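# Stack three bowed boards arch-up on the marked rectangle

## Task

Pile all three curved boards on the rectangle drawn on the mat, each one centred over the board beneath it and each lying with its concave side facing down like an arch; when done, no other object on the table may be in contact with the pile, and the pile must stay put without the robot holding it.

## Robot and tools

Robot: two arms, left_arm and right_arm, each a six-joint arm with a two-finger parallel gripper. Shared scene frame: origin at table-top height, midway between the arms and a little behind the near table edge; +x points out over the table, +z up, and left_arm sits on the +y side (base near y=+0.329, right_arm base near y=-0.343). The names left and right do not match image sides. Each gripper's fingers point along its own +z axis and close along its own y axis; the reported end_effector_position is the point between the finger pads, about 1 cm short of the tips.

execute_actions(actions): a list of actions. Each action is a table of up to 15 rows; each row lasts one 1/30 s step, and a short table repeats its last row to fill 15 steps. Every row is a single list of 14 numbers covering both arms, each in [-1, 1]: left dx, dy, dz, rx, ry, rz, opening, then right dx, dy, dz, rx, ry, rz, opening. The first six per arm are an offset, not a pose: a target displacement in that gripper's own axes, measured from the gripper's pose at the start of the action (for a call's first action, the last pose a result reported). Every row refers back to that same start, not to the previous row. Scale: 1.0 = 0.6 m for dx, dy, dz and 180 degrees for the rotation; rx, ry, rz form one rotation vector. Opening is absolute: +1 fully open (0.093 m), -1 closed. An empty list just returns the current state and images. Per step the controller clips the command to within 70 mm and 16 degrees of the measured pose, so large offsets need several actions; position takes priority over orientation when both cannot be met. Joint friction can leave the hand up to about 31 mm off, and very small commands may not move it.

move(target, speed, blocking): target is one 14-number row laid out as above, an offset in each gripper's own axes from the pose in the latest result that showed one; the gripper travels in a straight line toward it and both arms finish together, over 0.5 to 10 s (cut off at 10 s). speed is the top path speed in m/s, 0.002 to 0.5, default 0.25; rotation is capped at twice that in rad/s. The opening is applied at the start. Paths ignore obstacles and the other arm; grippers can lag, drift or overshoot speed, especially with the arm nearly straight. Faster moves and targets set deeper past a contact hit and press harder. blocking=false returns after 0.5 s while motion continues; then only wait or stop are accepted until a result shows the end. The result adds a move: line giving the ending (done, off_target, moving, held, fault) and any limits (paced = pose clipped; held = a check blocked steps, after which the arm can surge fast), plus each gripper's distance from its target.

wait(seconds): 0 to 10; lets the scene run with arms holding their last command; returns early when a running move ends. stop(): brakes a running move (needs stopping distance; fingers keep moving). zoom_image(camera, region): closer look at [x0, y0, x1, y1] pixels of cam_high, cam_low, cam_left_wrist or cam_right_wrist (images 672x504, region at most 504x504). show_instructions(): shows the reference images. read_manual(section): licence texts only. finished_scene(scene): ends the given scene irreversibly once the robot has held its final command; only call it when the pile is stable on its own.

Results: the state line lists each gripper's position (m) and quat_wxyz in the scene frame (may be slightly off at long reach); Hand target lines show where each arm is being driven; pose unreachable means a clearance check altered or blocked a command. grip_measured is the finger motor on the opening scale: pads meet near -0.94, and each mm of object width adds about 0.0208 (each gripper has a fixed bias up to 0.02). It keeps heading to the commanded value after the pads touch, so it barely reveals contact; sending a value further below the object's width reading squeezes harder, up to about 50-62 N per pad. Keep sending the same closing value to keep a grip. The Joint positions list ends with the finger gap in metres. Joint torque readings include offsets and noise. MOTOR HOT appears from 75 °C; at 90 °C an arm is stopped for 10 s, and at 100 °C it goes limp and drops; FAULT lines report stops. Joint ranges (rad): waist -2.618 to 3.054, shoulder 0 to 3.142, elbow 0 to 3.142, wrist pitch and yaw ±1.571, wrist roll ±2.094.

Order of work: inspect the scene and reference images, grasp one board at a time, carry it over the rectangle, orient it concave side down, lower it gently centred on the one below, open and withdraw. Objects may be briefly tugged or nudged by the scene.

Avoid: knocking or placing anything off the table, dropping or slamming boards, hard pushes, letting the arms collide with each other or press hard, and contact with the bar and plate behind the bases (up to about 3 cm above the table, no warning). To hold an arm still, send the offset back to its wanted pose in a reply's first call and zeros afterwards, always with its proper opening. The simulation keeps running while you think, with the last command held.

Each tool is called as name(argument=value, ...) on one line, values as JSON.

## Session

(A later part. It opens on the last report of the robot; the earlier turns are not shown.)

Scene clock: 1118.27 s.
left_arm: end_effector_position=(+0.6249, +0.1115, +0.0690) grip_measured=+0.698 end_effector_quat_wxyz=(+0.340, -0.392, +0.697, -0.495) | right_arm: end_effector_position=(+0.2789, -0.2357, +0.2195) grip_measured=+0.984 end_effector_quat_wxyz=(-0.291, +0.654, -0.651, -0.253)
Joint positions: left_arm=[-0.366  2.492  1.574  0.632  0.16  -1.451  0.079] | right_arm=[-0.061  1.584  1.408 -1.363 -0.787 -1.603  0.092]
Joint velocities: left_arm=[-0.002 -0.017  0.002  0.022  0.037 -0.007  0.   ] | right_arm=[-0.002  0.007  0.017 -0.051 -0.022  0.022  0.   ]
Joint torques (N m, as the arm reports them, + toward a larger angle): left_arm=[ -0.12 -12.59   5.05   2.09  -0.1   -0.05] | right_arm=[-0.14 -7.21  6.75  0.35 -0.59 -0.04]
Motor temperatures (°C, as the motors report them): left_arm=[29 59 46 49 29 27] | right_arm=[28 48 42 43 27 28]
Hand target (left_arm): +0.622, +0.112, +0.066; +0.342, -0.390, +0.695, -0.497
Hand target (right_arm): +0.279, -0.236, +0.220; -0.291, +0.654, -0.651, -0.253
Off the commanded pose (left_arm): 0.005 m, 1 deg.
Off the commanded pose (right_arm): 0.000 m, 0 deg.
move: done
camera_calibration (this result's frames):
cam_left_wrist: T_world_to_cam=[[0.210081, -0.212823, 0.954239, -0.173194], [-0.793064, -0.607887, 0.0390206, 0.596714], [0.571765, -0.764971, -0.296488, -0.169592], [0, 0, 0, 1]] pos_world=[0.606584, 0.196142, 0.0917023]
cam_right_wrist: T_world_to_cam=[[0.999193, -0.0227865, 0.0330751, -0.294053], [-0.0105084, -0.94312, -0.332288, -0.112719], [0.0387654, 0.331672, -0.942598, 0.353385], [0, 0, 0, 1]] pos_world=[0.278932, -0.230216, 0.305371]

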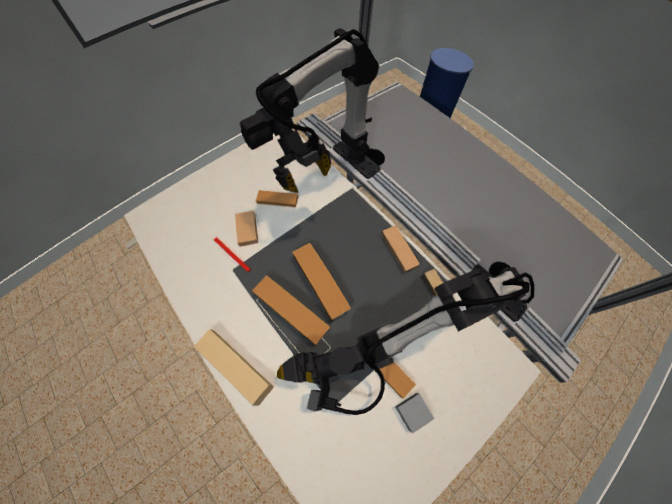

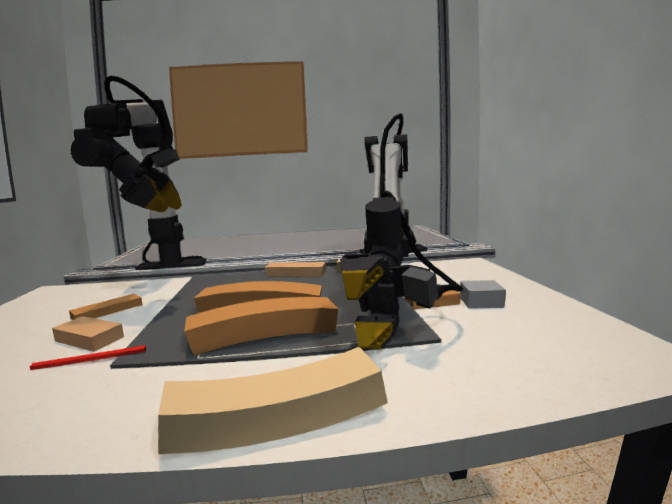

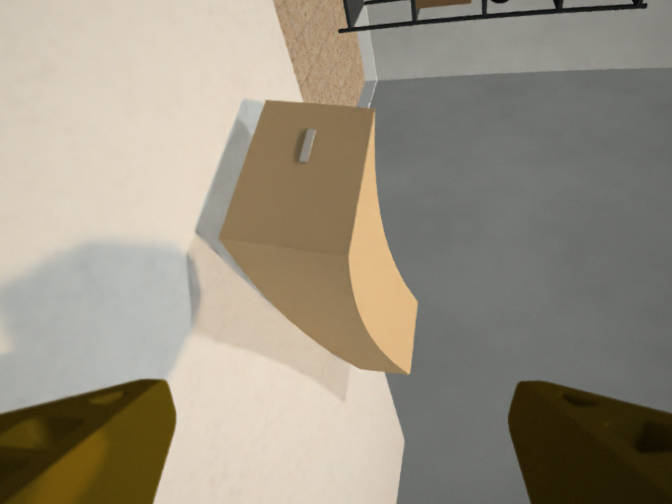

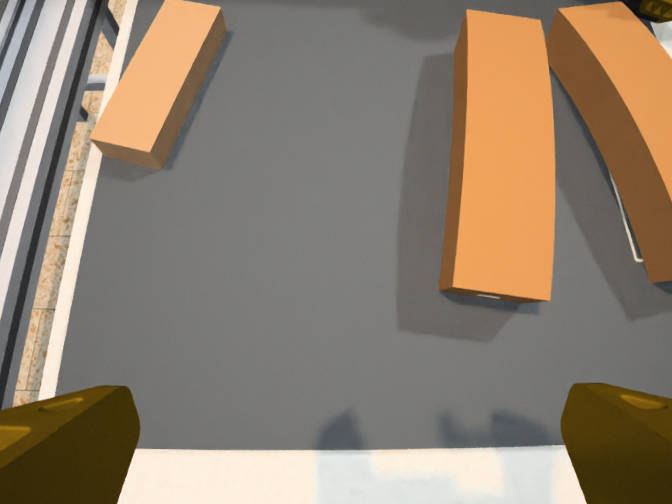

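move(target=[-0.02,0.022,0.052,0,0,0,0.7,0,0,0,0,0,0,1], speed=0.06)

move(target=[0,-0.018,0.09,0,0,0,0.7,0,0,0,0,0,0,1], speed=0.05)

Scene clock: 1123.17 s.
left_arm: end_effector_position=(+0.6504, +0.1021, +0.0625) grip_measured=+0.698 end_effector_quat_wxyz=(+0.347, -0.382, +0.690, -0.508) | right_arm: end_effector_position=(+0.2789, -0.2357, +0.2195) grip_measured=+0.984 end_effector_quat_wxyz=(-0.291, +0.654, -0.651, -0.253)
Joint positions: left_arm=[-0.366  2.609  1.743  0.619  0.171 -1.451  0.079] | right_arm=[-0.061  1.584  1.408 -1.363 -0.787 -1.603  0.092]
Joint velocities: left_arm=[-0.007  0.007  0.002  0.125  0.037 -0.007 -0.   ] | right_arm=[-0.002  0.007  0.002  0.095 -0.007 -0.022  0.001]
Joint torques (N m, as the arm reports them, + toward a larger angle): left_arm=[  1.37 -12.03   8.19   1.57  -0.05  -0.04] | right_arm=[-0.18 -7.22  6.68  0.29 -0.56  0.  ]
Motor temperatures (°C, as the motors report them): left_arm=[29 62 46 49 29 27] | right_arm=[28 48 42 43 27 28]
Hand target (left_arm): +0.654, +0.112, +0.049; +0.340, -0.392, +0.697, -0.495
Hand target (right_arm): +0.279, -0.236, +0.220; -0.291, +0.654, -0.651, -0.253
Off the commanded pose (left_arm): 0.017 m, 2 deg.
Off the commanded pose (right_arm): 0.000 m, 0 deg.
move: off_target (left_arm)
camera_calibration (this result's frames):
cam_left_wrist: T_world_to_cam=[[0.173735, -0.201779, 0.963899, -0.152479], [-0.800679, -0.598794, 0.0189664, 0.616718], [0.573349, -0.775069, -0.265592, -0.195294], [0, 0, 0, 1]] pos_world=[0.632256, 0.187153, 0.0834087]
cam_right_wrist: T_world_to_cam=[[0.999193, -0.0227865, 0.0330751, -0.294053], [-0.0105084, -0.94312, -0.332288, -0.112719], [0.0387654, 0.331672, -0.942598, 0.353385], [0, 0, 0, 1]] pos_world=[0.278932, -0.230216, 0.305371]

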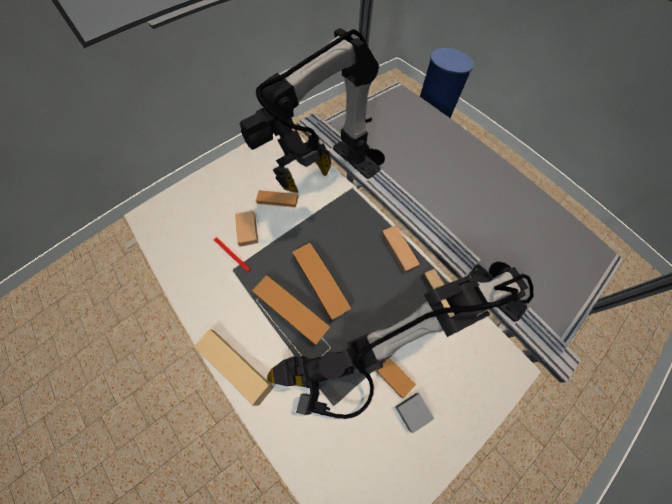

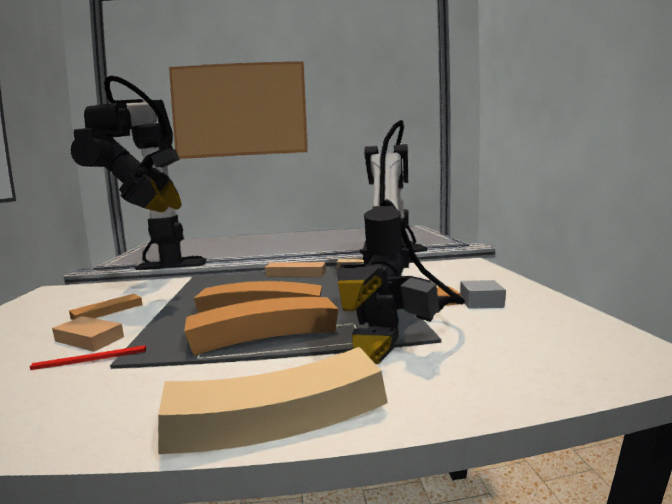

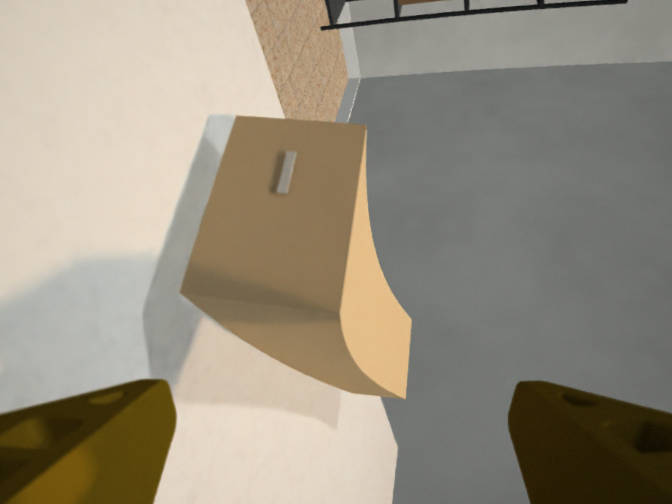

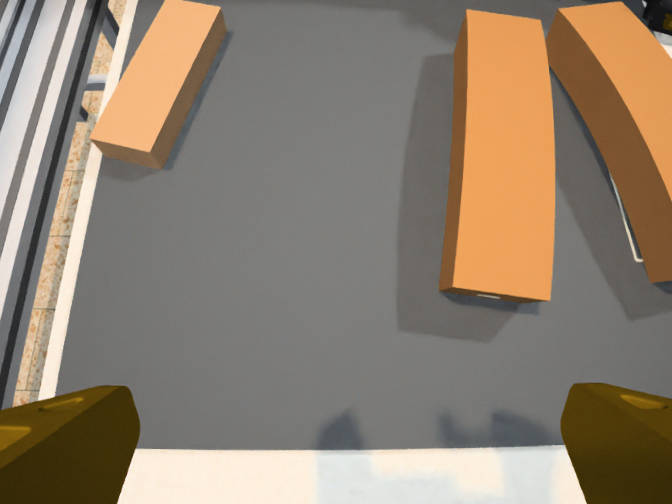

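Scene clock: 1124.60 s.
left_arm: end_effector_position=(+0.7003, +0.0834, +0.0642) grip_measured=+0.698 end_effector_quat_wxyz=(+0.353, -0.379, +0.685, -0.512) | right_arm: end_effector_position=(+0.2789, -0.2357, +0.2195) grip_measured=+0.984 end_effector_quat_wxyz=(-0.291, +0.654, -0.651, -0.253)
Joint positions: left_arm=[-0.373  2.829  2.193  0.406  0.16  -1.451  0.079] | right_arm=[-0.061  1.584  1.408 -1.363 -0.787 -1.603  0.092]
Joint velocities: left_arm=[-0.002  0.002  0.027 -0.095 -0.022 -0.007 -0.001] | right_arm=[-0.027  0.002 -0.007  0.037 -0.066 -0.007 -0.   ]
Joint torques (N m, as the arm reports them, + toward a larger angle): left_arm=[ -0.79 -13.97   8.73   1.67  -0.16  -0.06] | right_arm=[-0.29 -7.47  6.9   0.29 -0.57 -0.02]
Motor temperatures (°C, as the motors report them): left_arm=[29 63 46 49 29 27] | right_arm=[28 48 42 43 27 28]
Hand target (left_arm): +0.699, +0.076, +0.060; +0.347, -0.381, +0.689, -0.508
Hand target (right_arm): +0.279, -0.236, +0.220; -0.291, +0.654, -0.651, -0.253
Off the commanded pose (left_arm): 0.008 m, 1 deg.
Off the commanded pose (right_arm): 0.000 m, 0 deg.
move: done
camera_calibration (this result's frames):
cam_left_wrist: T_world_to_cam=[[0.158084, -0.19878, 0.96721, -0.156001], [-0.799171, -0.601062, 0.00708955, 0.645343], [0.579944, -0.774087, -0.253877, -0.243362], [0, 0, 0, 1]] pos_world=[0.681537, 0.168498, 0.084527]
cam_right_wrist: T_world_to_cam=[[0.999193, -0.0227865, 0.0330751, -0.294053], [-0.0105084, -0.94312, -0.332288, -0.112719], [0.0387654, 0.331672, -0.942598, 0.353385], [0, 0, 0, 1]] pos_world=[0.278932, -0.230216, 0.305371]

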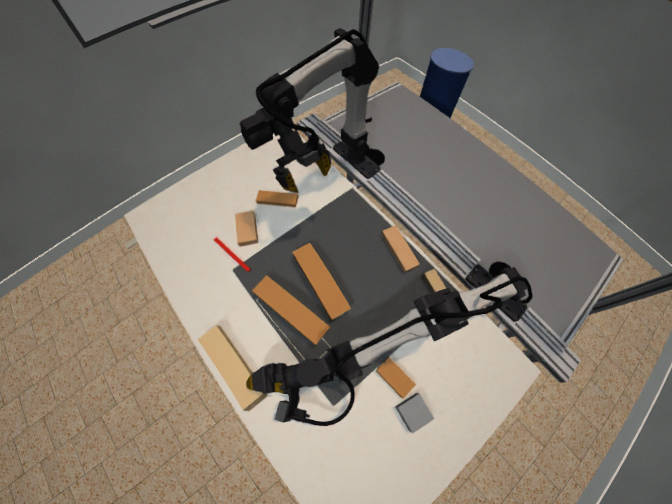

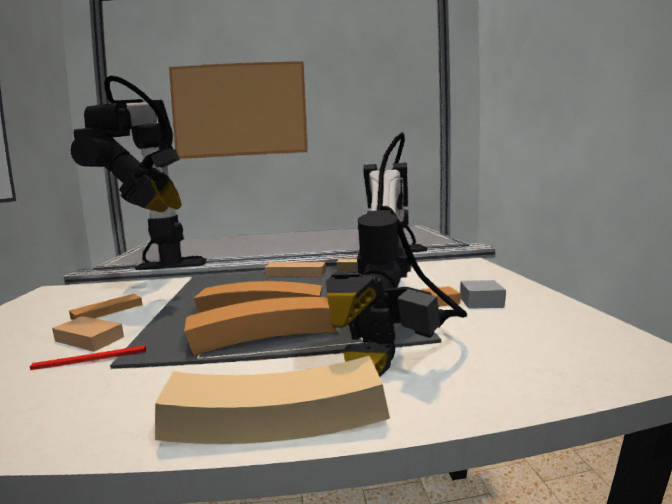

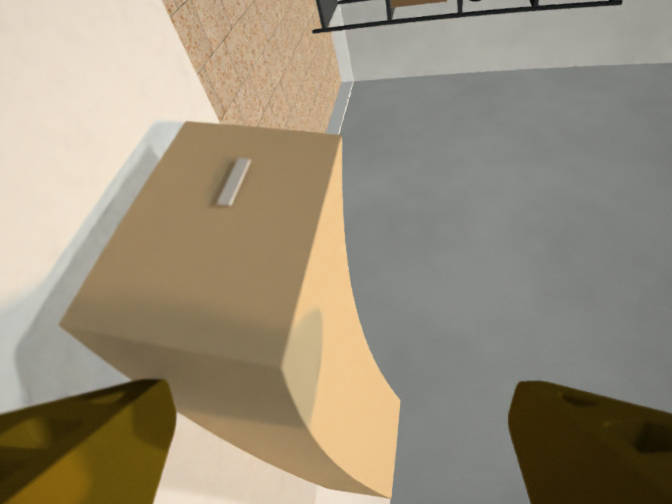

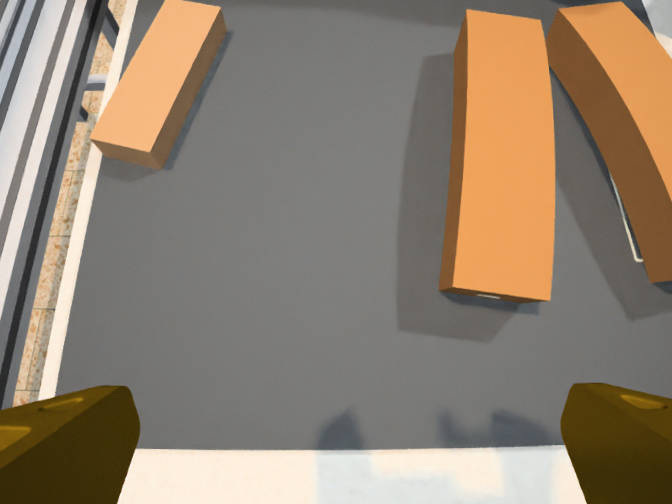

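move(target=[0,-0.03,-0.03,0,0,0,-1,0,0,0,0,0,0,1], speed=0.06)

move(target=[0,-0.02,0.085,0,0,0,-1,0,0,0,0,0,0,1], speed=0.06)

move(target=[0,0.06,0.015,0,0,0,-1,0,0,0,0,0,0,1], speed=0.05)

Scene clock: 1130.10 s.
left_arm: end_effector_position=(+0.6876, +0.0872, +0.0750) grip_measured=-0.988 end_effector_quat_wxyz=(+0.346, -0.384, +0.692, -0.504) | right_arm: end_effector_position=(+0.2789, -0.2357, +0.2195) grip_measured=+0.984 end_effector_quat_wxyz=(-0.291, +0.654, -0.651, -0.253)
Joint positions: left_arm=[-0.373  2.734  2.069  0.408  0.16  -1.451  0.   ] | right_arm=[-0.061  1.584  1.408 -1.363 -0.787 -1.603  0.092]
Joint velocities: left_arm=[-0.017  0.007 -0.012  0.007  0.022 -0.037  0.   ] | right_arm=[ 0.017  0.007 -0.007  0.007  0.022 -0.022 -0.   ]
Joint torques (N m, as the arm reports them, + toward a larger angle): left_arm=[  0.17 -15.98   5.79   2.05  -0.12  -0.02] | right_arm=[-0.17 -7.36  6.84  0.31 -0.63 -0.03]
Motor temperatures (°C, as the motors report them): left_arm=[29 68 46 49 29 27] | right_arm=[28 47 42 42 27 28]
Hand target (left_arm): +0.687, +0.088, +0.085; +0.353, -0.379, +0.686, -0.512
Hand target (right_arm): +0.279, -0.236, +0.220; -0.291, +0.654, -0.651, -0.253
Off the commanded pose (left_arm): 0.011 m, 1 deg.
Off the commanded pose (right_arm): 0.000 m, 0 deg.
move: off_target (left_arm)
camera_calibration (this result's frames):
cam_left_wrist: T_world_to_cam=[[0.182053, -0.206132, 0.96144, -0.179075], [-0.798561, -0.601503, 0.0222494, 0.635873], [0.573722, -0.771818, -0.274115, -0.224759], [0, 0, 0, 1]] pos_world=[0.669334, 0.172093, 0.0964127]
cam_right_wrist: T_world_to_cam=[[0.999193, -0.0227865, 0.0330751, -0.294053], [-0.0105084, -0.94312, -0.332288, -0.112719], [0.0387654, 0.331672, -0.942598, 0.353385], [0, 0, 0, 1]] pos_world=[0.278932, -0.230216, 0.305371]

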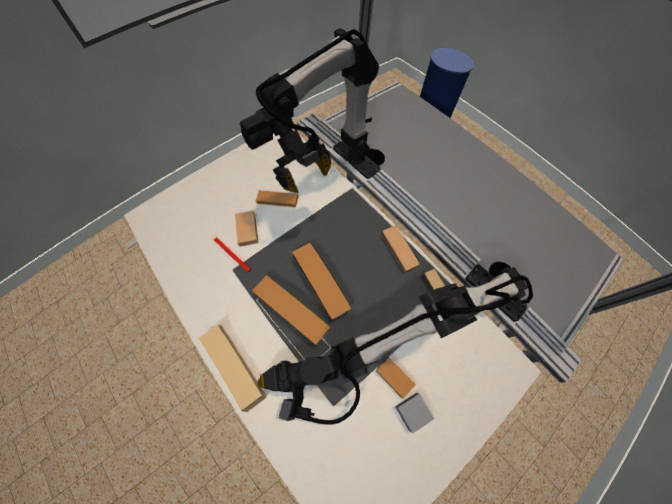

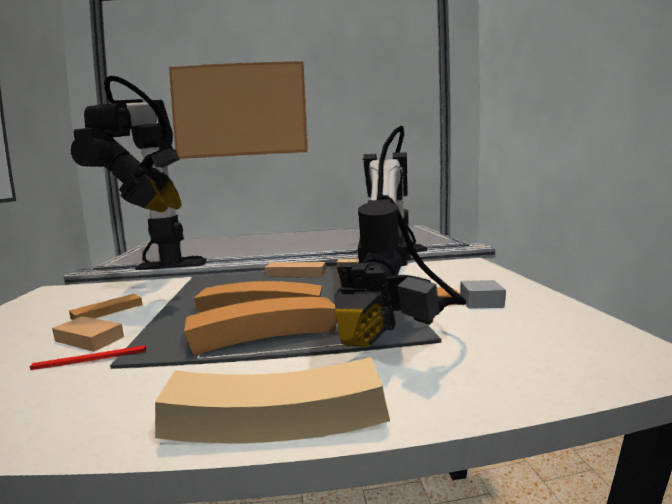

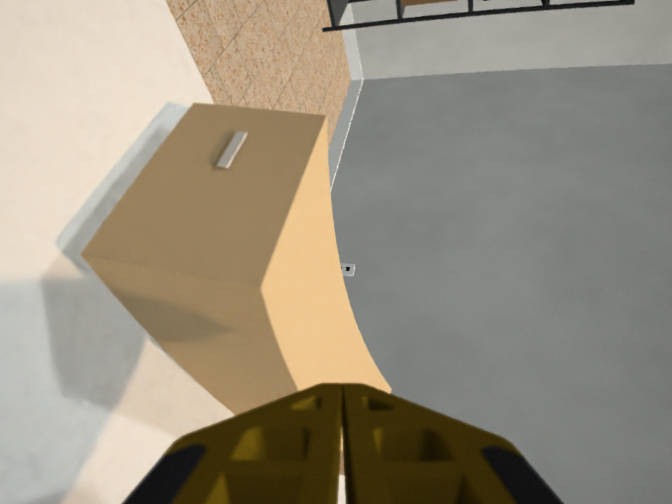

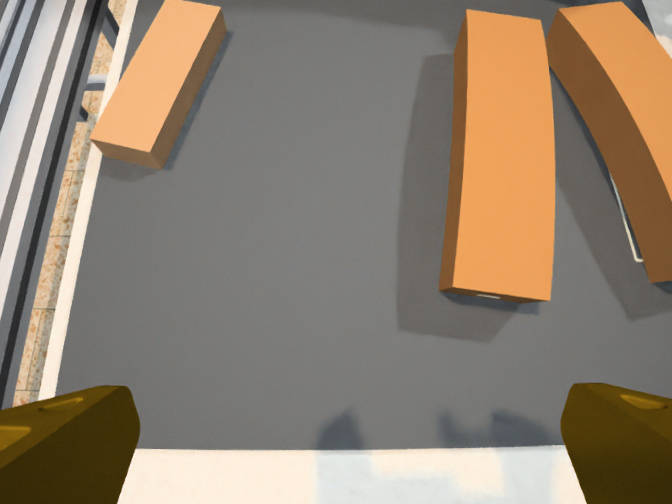

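Scene clock: 1131.43 s.
left_arm: end_effector_position=(+0.7311, +0.0676, +0.0747) grip_measured=-0.988 end_effector_quat_wxyz=(+0.370, -0.378, +0.672, -0.519) | right_arm: end_effector_position=(+0.2789, -0.2357, +0.2195) grip_measured=+0.984 end_effector_quat_wxyz=(-0.291, +0.654, -0.651, -0.253)
Joint positions: left_arm=[-0.388  3.132  2.822  0.12   0.123 -1.457  0.   ] | right_arm=[-0.061  1.584  1.408 -1.363 -0.787 -1.603  0.092]
Joint velocities: left_arm=[ 0.002 -0.002 -0.012 -0.081 -0.095  0.051  0.   ] | right_arm=[ 0.002 -0.002 -0.007 -0.081 -0.007  0.051  0.   ]
Joint torques (N m, as the arm reports them, + toward a larger angle): left_arm=[ -0.66 -15.21   9.12   1.69  -0.15  -0.09] | right_arm=[-0.23 -7.49  6.9   0.35 -0.59  0.01]
Motor temperatures (°C, as the motors report them): left_arm=[28 69 46 49 29 27] | right_arm=[28 47 42 42 27 28]
Hand target (left_arm): +0.730, +0.064, +0.075; +0.367, -0.383, +0.673, -0.516
Hand target (right_arm): +0.279, -0.236, +0.220; -0.291, +0.654, -0.651, -0.253
Off the commanded pose (left_arm): 0.006 m, 4 deg.
Off the commanded pose (right_arm): 0.000 m, 0 deg.
elbow stopped short (left arm): the move would have taken joint 3 (elbow) straighter than the controller allows; a more bent joint 3 avoids this.
move: off_target (left_arm)
camera_calibration (this result's frames):
cam_left_wrist: T_world_to_cam=[[0.124625, -0.186028, 0.974609, -0.151185], [-0.78564, -0.618434, -0.0175818, 0.653556], [0.606002, -0.763501, -0.223223, -0.292895], [0, 0, 0, 1]] pos_world=[0.709796, 0.152431, 0.0934559]
cam_right_wrist: T_world_to_cam=[[0.999193, -0.0227865, 0.0330751, -0.294053], [-0.0105084, -0.94312, -0.332288, -0.112719], [0.0387654, 0.331672, -0.942598, 0.353385], [0, 0, 0, 1]] pos_world=[0.278932, -0.230216, 0.305371]

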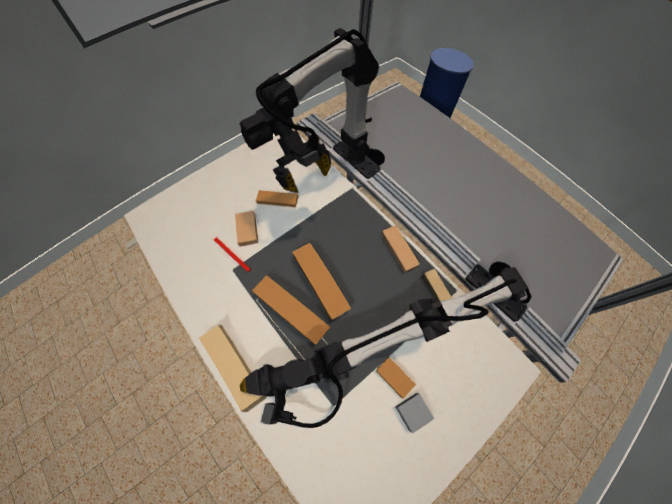

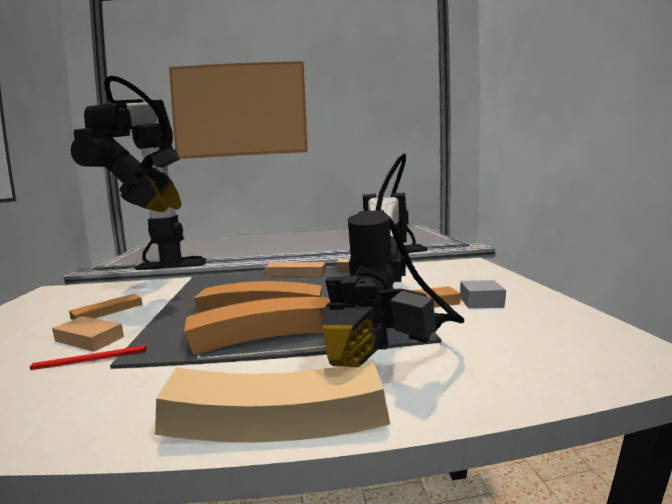

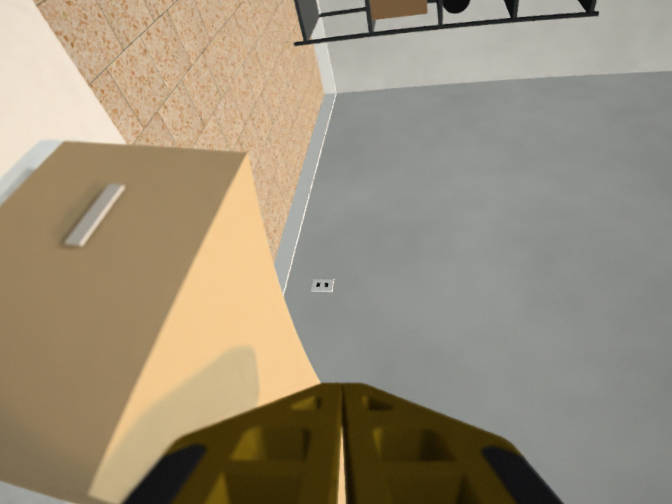

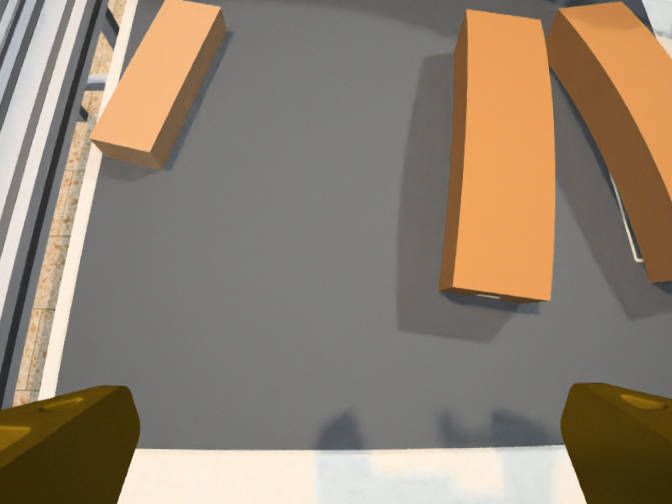

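Scene clock: 1132.47 s.
left_arm: end_effector_position=(+0.7318, +0.0677, +0.0729) grip_measured=-0.988 end_effector_quat_wxyz=(+0.390, -0.363, +0.651, -0.541) | right_arm: end_effector_position=(+0.2789, -0.2357, +0.2195) grip_measured=+0.984 end_effector_quat_wxyz=(-0.291, +0.654, -0.651, -0.253)
Joint positions: left_arm=[-0.388  3.132  2.739  0.282  0.121 -1.457  0.   ] | right_arm=[-0.061  1.584  1.408 -1.363 -0.787 -1.603  0.092]
Joint velocities: left_arm=[ 0.002 -0.002 -0.022  0.051 -0.022 -0.081  0.   ] | right_arm=[ 0.017  0.002 -0.012  0.066  0.007 -0.007  0.   ]
Joint torques (N m, as the arm reports them, + toward a larger angle): left_arm=[  0.24 -14.72   4.96   1.56  -0.02  -0.02] | right_arm=[-0.26 -7.31  6.81  0.3  -0.58  0.03]
Motor temperatures (°C, as the motors report them): left_arm=[28 70 46 49 29 27] | right_arm=[28 47 42 42 27 28]
Hand target (left_arm): +0.728, +0.072, +0.039; +0.370, -0.379, +0.671, -0.519
Hand target (right_arm): +0.279, -0.236, +0.220; -0.291, +0.654, -0.651, -0.253
Off the commanded pose (left_arm): 0.035 m, 5 deg.
Off the commanded pose (right_arm): 0.000 m, 0 deg.
joint sent to its limit (left arm) — the command would take joint 2 (shoulder) past its upper limit, so that joint was sent only as far as its limit.
move: off_target (left_arm)
camera_calibration (this result's frames):
cam_left_wrist: T_world_to_cam=[[0.0506564, -0.161965, 0.985495, -0.0977573], [-0.782494, -0.619602, -0.0616091, 0.655074], [0.620594, -0.768024, -0.158124, -0.30875], [0, 0, 0, 1]] pos_world=[0.709152, 0.152925, 0.0878772]
cam_right_wrist: T_world_to_cam=[[0.999193, -0.0227865, 0.0330751, -0.294053], [-0.0105084, -0.94312, -0.332288, -0.112719], [0.0387654, 0.331672, -0.942598, 0.353385], [0, 0, 0, 1]] pos_world=[0.278932, -0.230216, 0.305371]

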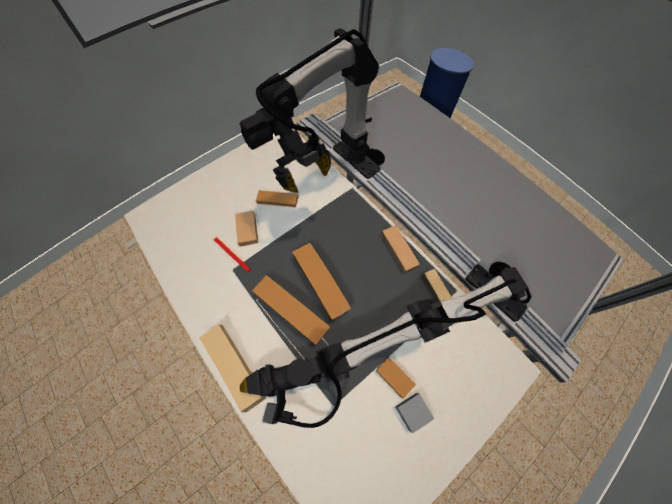

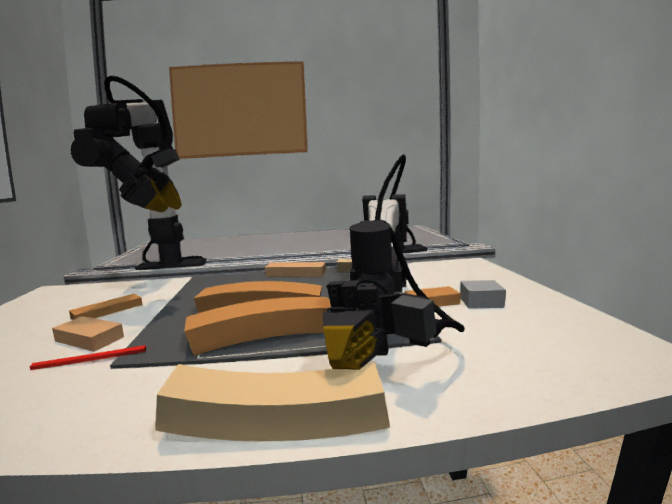

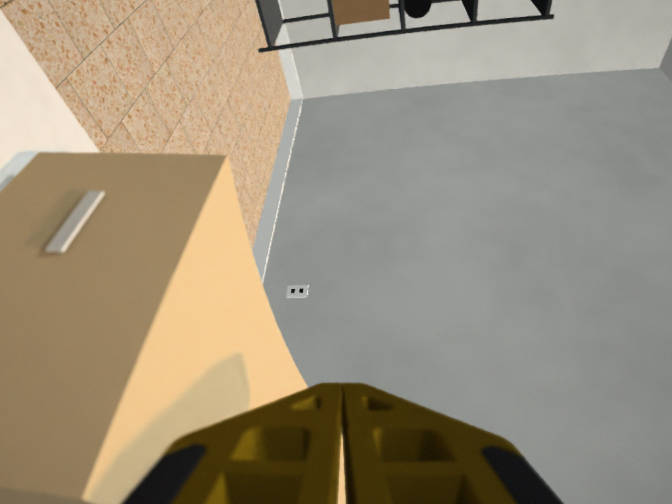

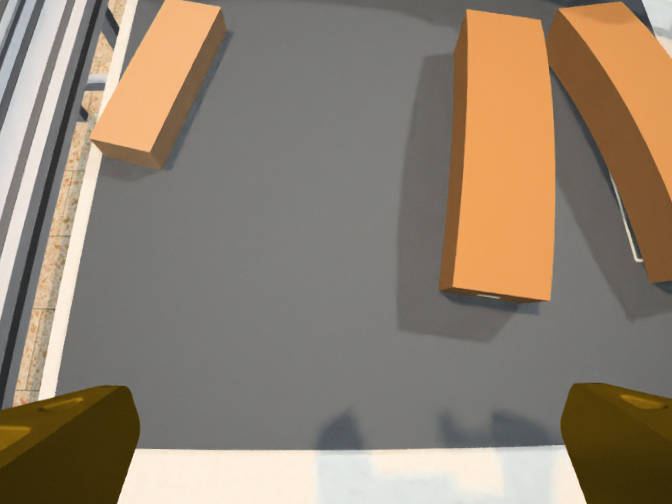

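move(target=[0,0.04,-0.15,0,0,0,-1, 0,0,0,0,0,0,1], speed=0.05)

Scene clock: 1143.47 s.
left_arm: end_effector_position=(+0.6473, +0.1002, +0.0489) grip_measured=-0.988 end_effector_quat_wxyz=(+0.382, -0.366, +0.658, -0.536) | right_arm: end_effector_position=(+0.2789, -0.2357, +0.2195) grip_measured=+0.984 end_effector_quat_wxyz=(-0.291, +0.654, -0.651, -0.253)
Joint positions: left_arm=[-0.378  2.688  1.709  0.844  0.14  -1.457  0.   ] | right_arm=[-0.061  1.584  1.408 -1.363 -0.787 -1.603  0.092]
Joint velocities: left_arm=[-0.007  0.002 -0.012  0.037  0.022 -0.051  0.   ] | right_arm=[-0.007 -0.002 -0.002 -0.007 -0.037  0.007 -0.001]
Joint torques (N m, as the arm reports them, + toward a larger angle): left_arm=[  1.51 -14.95   4.54   2.08   0.     0.  ] | right_arm=[-0.24 -7.28  6.54  0.27 -0.62 -0.01]
Motor temperatures (°C, as the motors report them): left_arm=[28 78 46 49 29 27] | right_arm=[28 47 42 42 27 28]
Hand target (left_arm): +0.648, +0.110, +0.059; +0.390, -0.363, +0.651, -0.541
Hand target (right_arm): +0.279, -0.236, +0.220; -0.291, +0.654, -0.651, -0.253
Off the commanded pose (left_arm): 0.014 m, 1 deg.
Off the commanded pose (right_arm): 0.000 m, 0 deg.
MOTOR HOT: a motor of the left arm reached 75 °C. Now the hottest motor of the left arm, joint 2 (shoulder), reports 78 °C. The controller's stop level is 90 °C. To cool a motor, set the load down, stop pushing, or move to a pose that needs little force.
move: off_target (left_arm)
camera_calibration (this result's frames):
cam_left_wrist: T_world_to_cam=[[0.0723839, -0.167465, 0.983217, -0.0779052], [-0.788378, -0.613436, -0.0464426, 0.610056], [0.610918, -0.771785, -0.176429, -0.227611], [0, 0, 0, 1]] pos_world=[0.625646, 0.185517, 0.0647732]
cam_right_wrist: T_world_to_cam=[[0.999193, -0.0227865, 0.0330751, -0.294053], [-0.0105084, -0.94312, -0.332288, -0.112719], [0.0387654, 0.331672, -0.942598, 0.353385], [0, 0, 0, 1]] pos_world=[0.278932, -0.230216, 0.305371]

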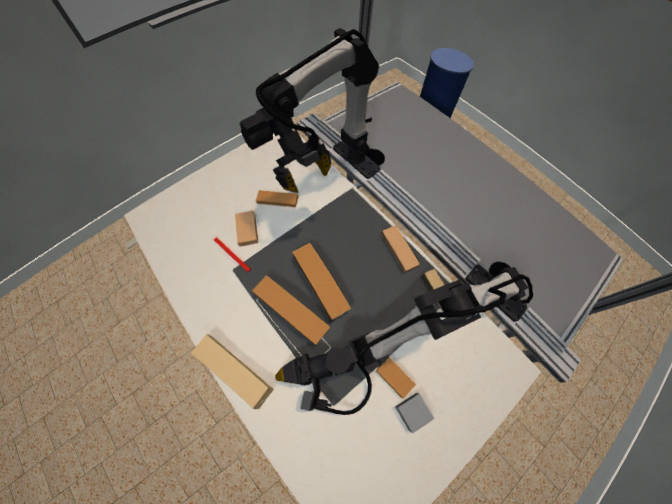

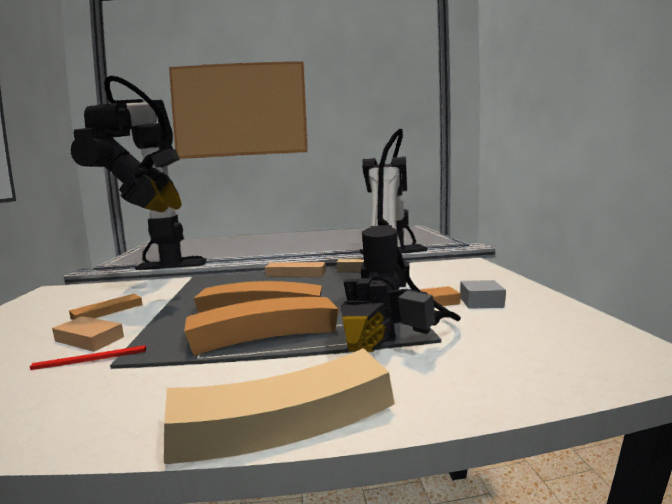

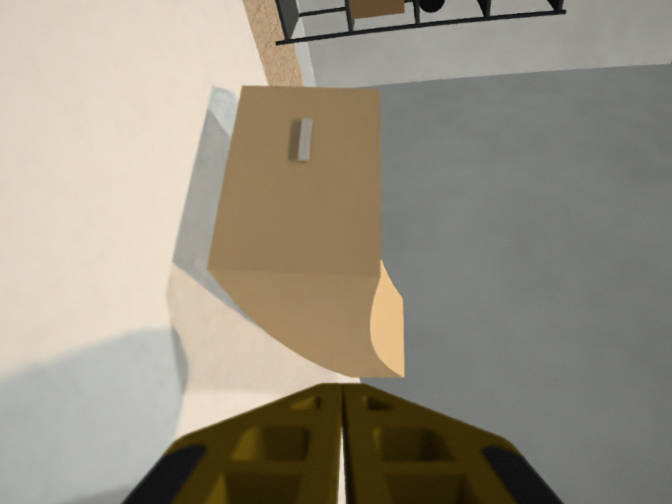

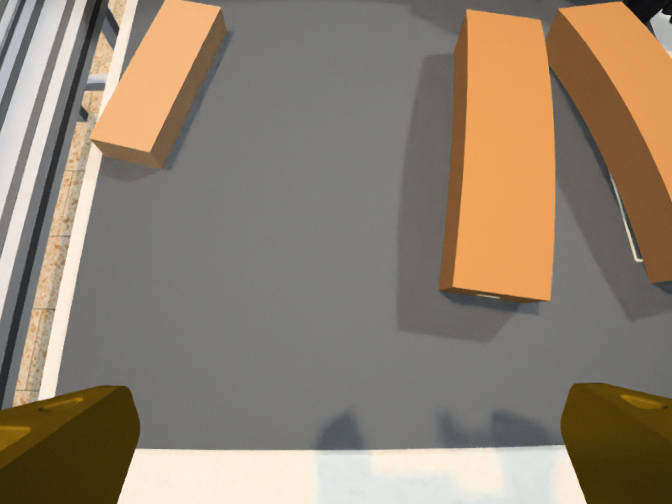

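move(target=[0,-0.15,-0.03,0,0,0,-1, 0,0,0,0,0,0,1])

move(target=[0,-0.05,-0.6,0,0,0,-1, 0,0,0,0,0,0,1])

Scene clock: 1147.90 s.
left_arm: end_effector_position=(+0.6426, +0.1008, +0.1516) grip_measured=-0.988 end_effector_quat_wxyz=(+0.391, -0.361, +0.649, -0.544) | right_arm: end_effector_position=(+0.2789, -0.2357, +0.2195) grip_measured=+0.984 end_effector_quat_wxyz=(-0.291, +0.654, -0.651, -0.253)
Joint positions: left_arm=[-0.378  2.439  1.662  0.673  0.135 -1.457  0.   ] | right_arm=[-0.061  1.584  1.408 -1.363 -0.787 -1.603  0.092]
Joint velocities: left_arm=[-0.007 -0.002 -0.017 -0.037 -0.022  0.037  0.   ] | right_arm=[-0.012 -0.002  0.007  0.007 -0.051  0.022 -0.   ]
Joint torques (N m, as the arm reports them, + toward a larger angle): left_arm=[ -1.08 -12.92   5.67   1.78  -0.18  -0.04] | right_arm=[-0.28 -7.4   6.81  0.33 -0.63  0.01]
Motor temperatures (°C, as the motors report them): left_arm=[28 80 45 49 29 27] | right_arm=[28 47 42 42 27 28]
Hand target (left_arm): +0.637, +0.094, +0.140; +0.382, -0.366, +0.658, -0.536
Hand target (right_arm): +0.279, -0.236, +0.220; -0.291, +0.654, -0.651, -0.253
Off the commanded pose (left_arm): 0.015 m, 2 deg.
Off the commanded pose (right_arm): 0.000 m, 0 deg.
MOTOR HOT: still on. Now the hottest motor of the left arm, joint 2 (shoulder), reports 80 °C; the controller's stop level is 90 °C.
move: off_target (left_arm)
camera_calibration (this result's frames):
cam_left_wrist: T_world_to_cam=[[0.0445247, -0.158765, 0.986312, -0.161959], [-0.784276, -0.617109, -0.0639309, 0.611862], [0.618812, -0.770694, -0.151992, -0.215043], [0, 0, 0, 1]] pos_world=[0.620151, 0.18614, 0.166174]
cam_right_wrist: T_world_to_cam=[[0.999193, -0.0227865, 0.0330751, -0.294053], [-0.0105084, -0.94312, -0.332288, -0.112719], [0.0387654, 0.331672, -0.942598, 0.353385], [0, 0, 0, 1]] pos_world=[0.278932, -0.230216, 0.305371]

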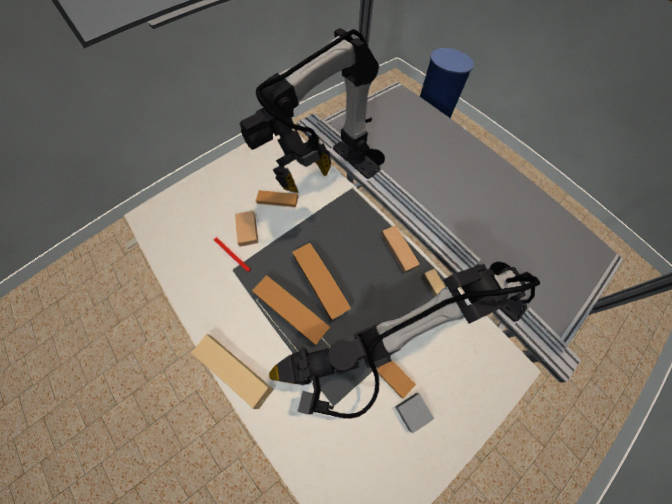

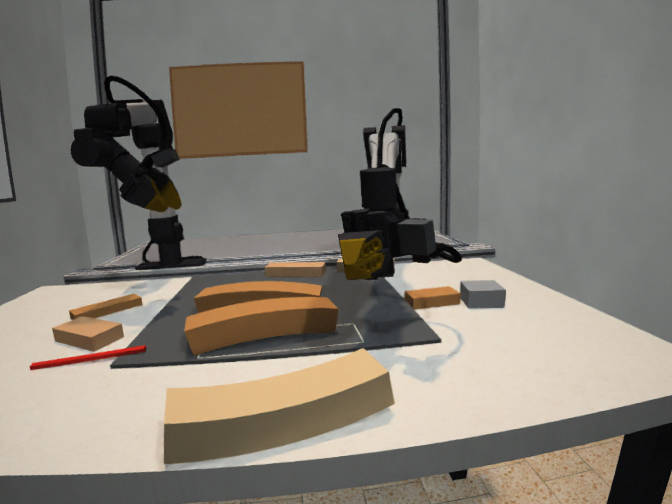

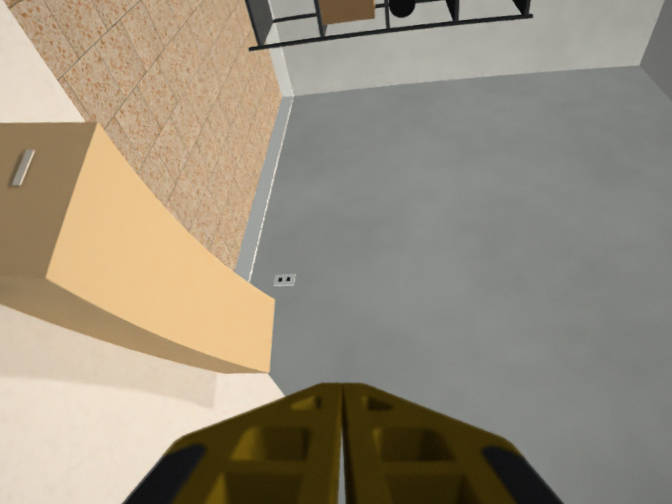

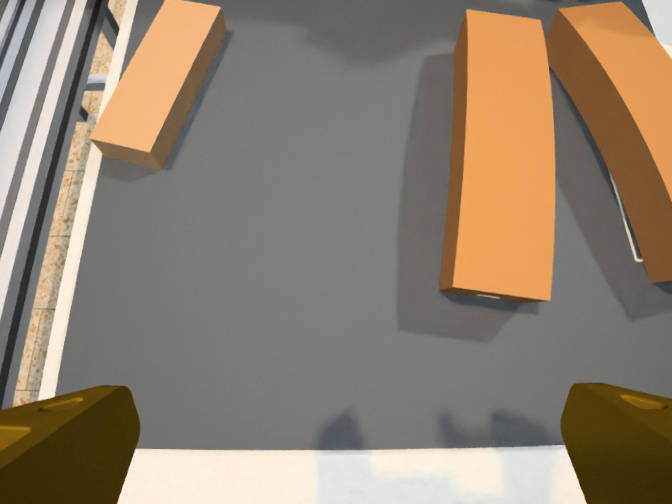

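Scene clock: 1150.20 s.
left_arm: end_effector_position=(+0.3221, +0.2466, +0.2162) grip_measured=-0.988 end_effector_quat_wxyz=(+0.388, -0.361, +0.648, -0.548) | right_arm: end_effector_position=(+0.2789, -0.2357, +0.2195) grip_measured=+0.984 end_effector_quat_wxyz=(-0.291, +0.654, -0.651, -0.253)
Joint positions: left_arm=[-0.11   0.959  0.264  0.588  0.407 -1.436  0.   ] | right_arm=[-0.061  1.584  1.408 -1.363 -0.787 -1.603  0.092]
Joint velocities: left_arm=[-0.002 -0.012 -0.012 -0.037 -0.022  0.037  0.   ] | right_arm=[-0.022 -0.002 -0.002  0.022  0.022  0.051 -0.   ]
Joint torques (N m, as the arm reports them, + toward a larger angle): left_arm=[ 1.23 -2.95  6.56  1.81  0.01  0.02] | right_arm=[-0.25 -7.36  6.75  0.27 -0.58 -0.01]
Motor temperatures (°C, as the motors report them): left_arm=[28 80 45 49 29 27] | right_arm=[28 47 42 42 27 28]
Hand target (left_arm): +0.320, +0.250, +0.214; +0.390, -0.362, +0.649, -0.545
Hand target (right_arm): +0.279, -0.236, +0.220; -0.291, +0.654, -0.651, -0.253
Off the commanded pose (left_arm): 0.004 m, 1 deg.
Off the commanded pose (right_arm): 0.000 m, 0 deg.
MOTOR HOT: still on. Now the hottest motor of the left arm, joint 2 (shoulder), reports 80 °C; the controller's stop level is 90 °C.
move: done
camera_calibration (this result's frames):
cam_left_wrist: T_world_to_cam=[[0.0425124, -0.149897, 0.987787, -0.190044], [-0.787419, -0.613567, -0.0592203, 0.45379], [0.614951, -0.775285, -0.144116, 0.106127], [0, 0, 0, 1]] pos_world=[0.300139, 0.332222, 0.229891]
cam_right_wrist: T_world_to_cam=[[0.999193, -0.0227865, 0.0330751, -0.294053], [-0.0105084, -0.94312, -0.332288, -0.112719], [0.0387654, 0.331672, -0.942598, 0.353385], [0, 0, 0, 1]] pos_world=[0.278932, -0.230216, 0.305371]

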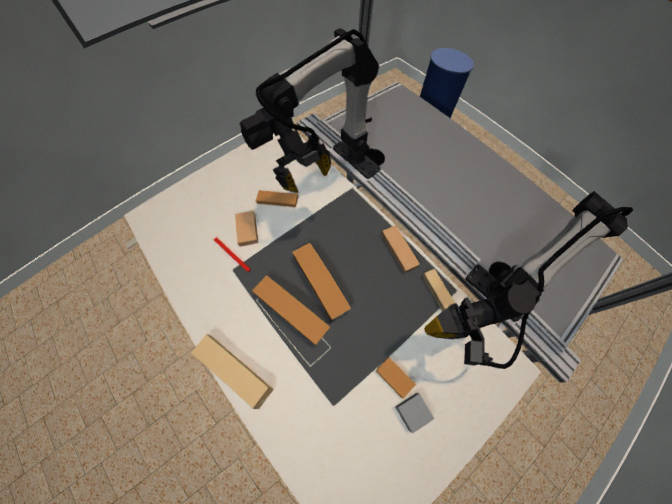

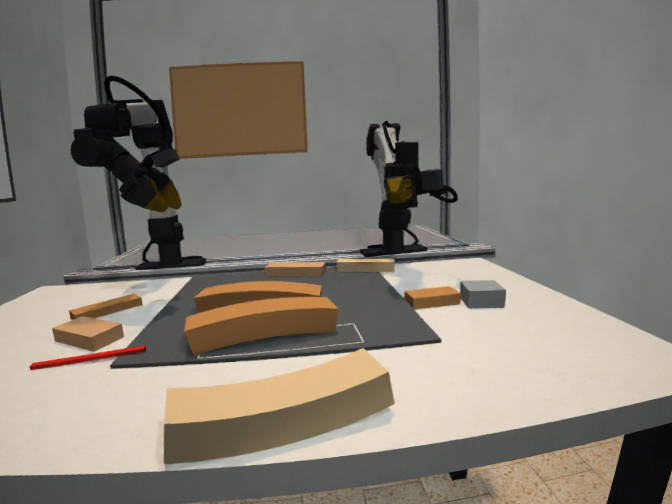

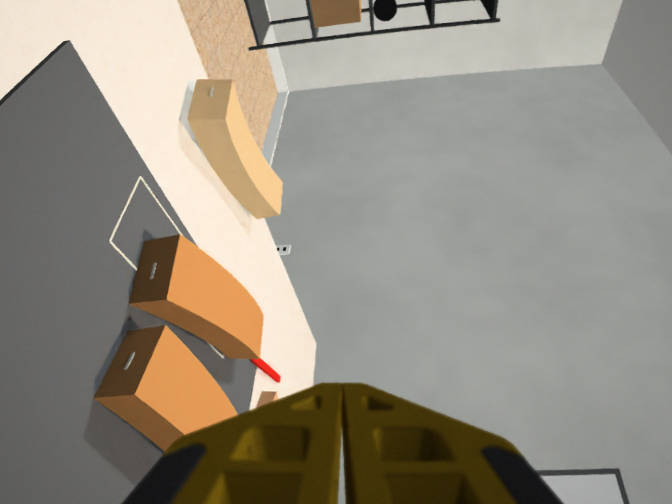

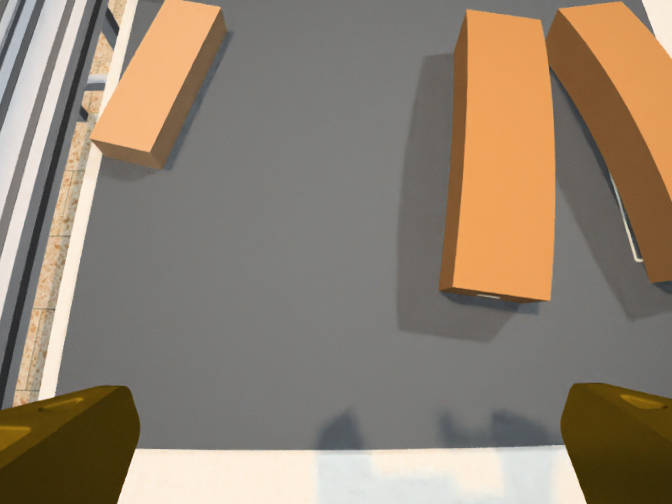

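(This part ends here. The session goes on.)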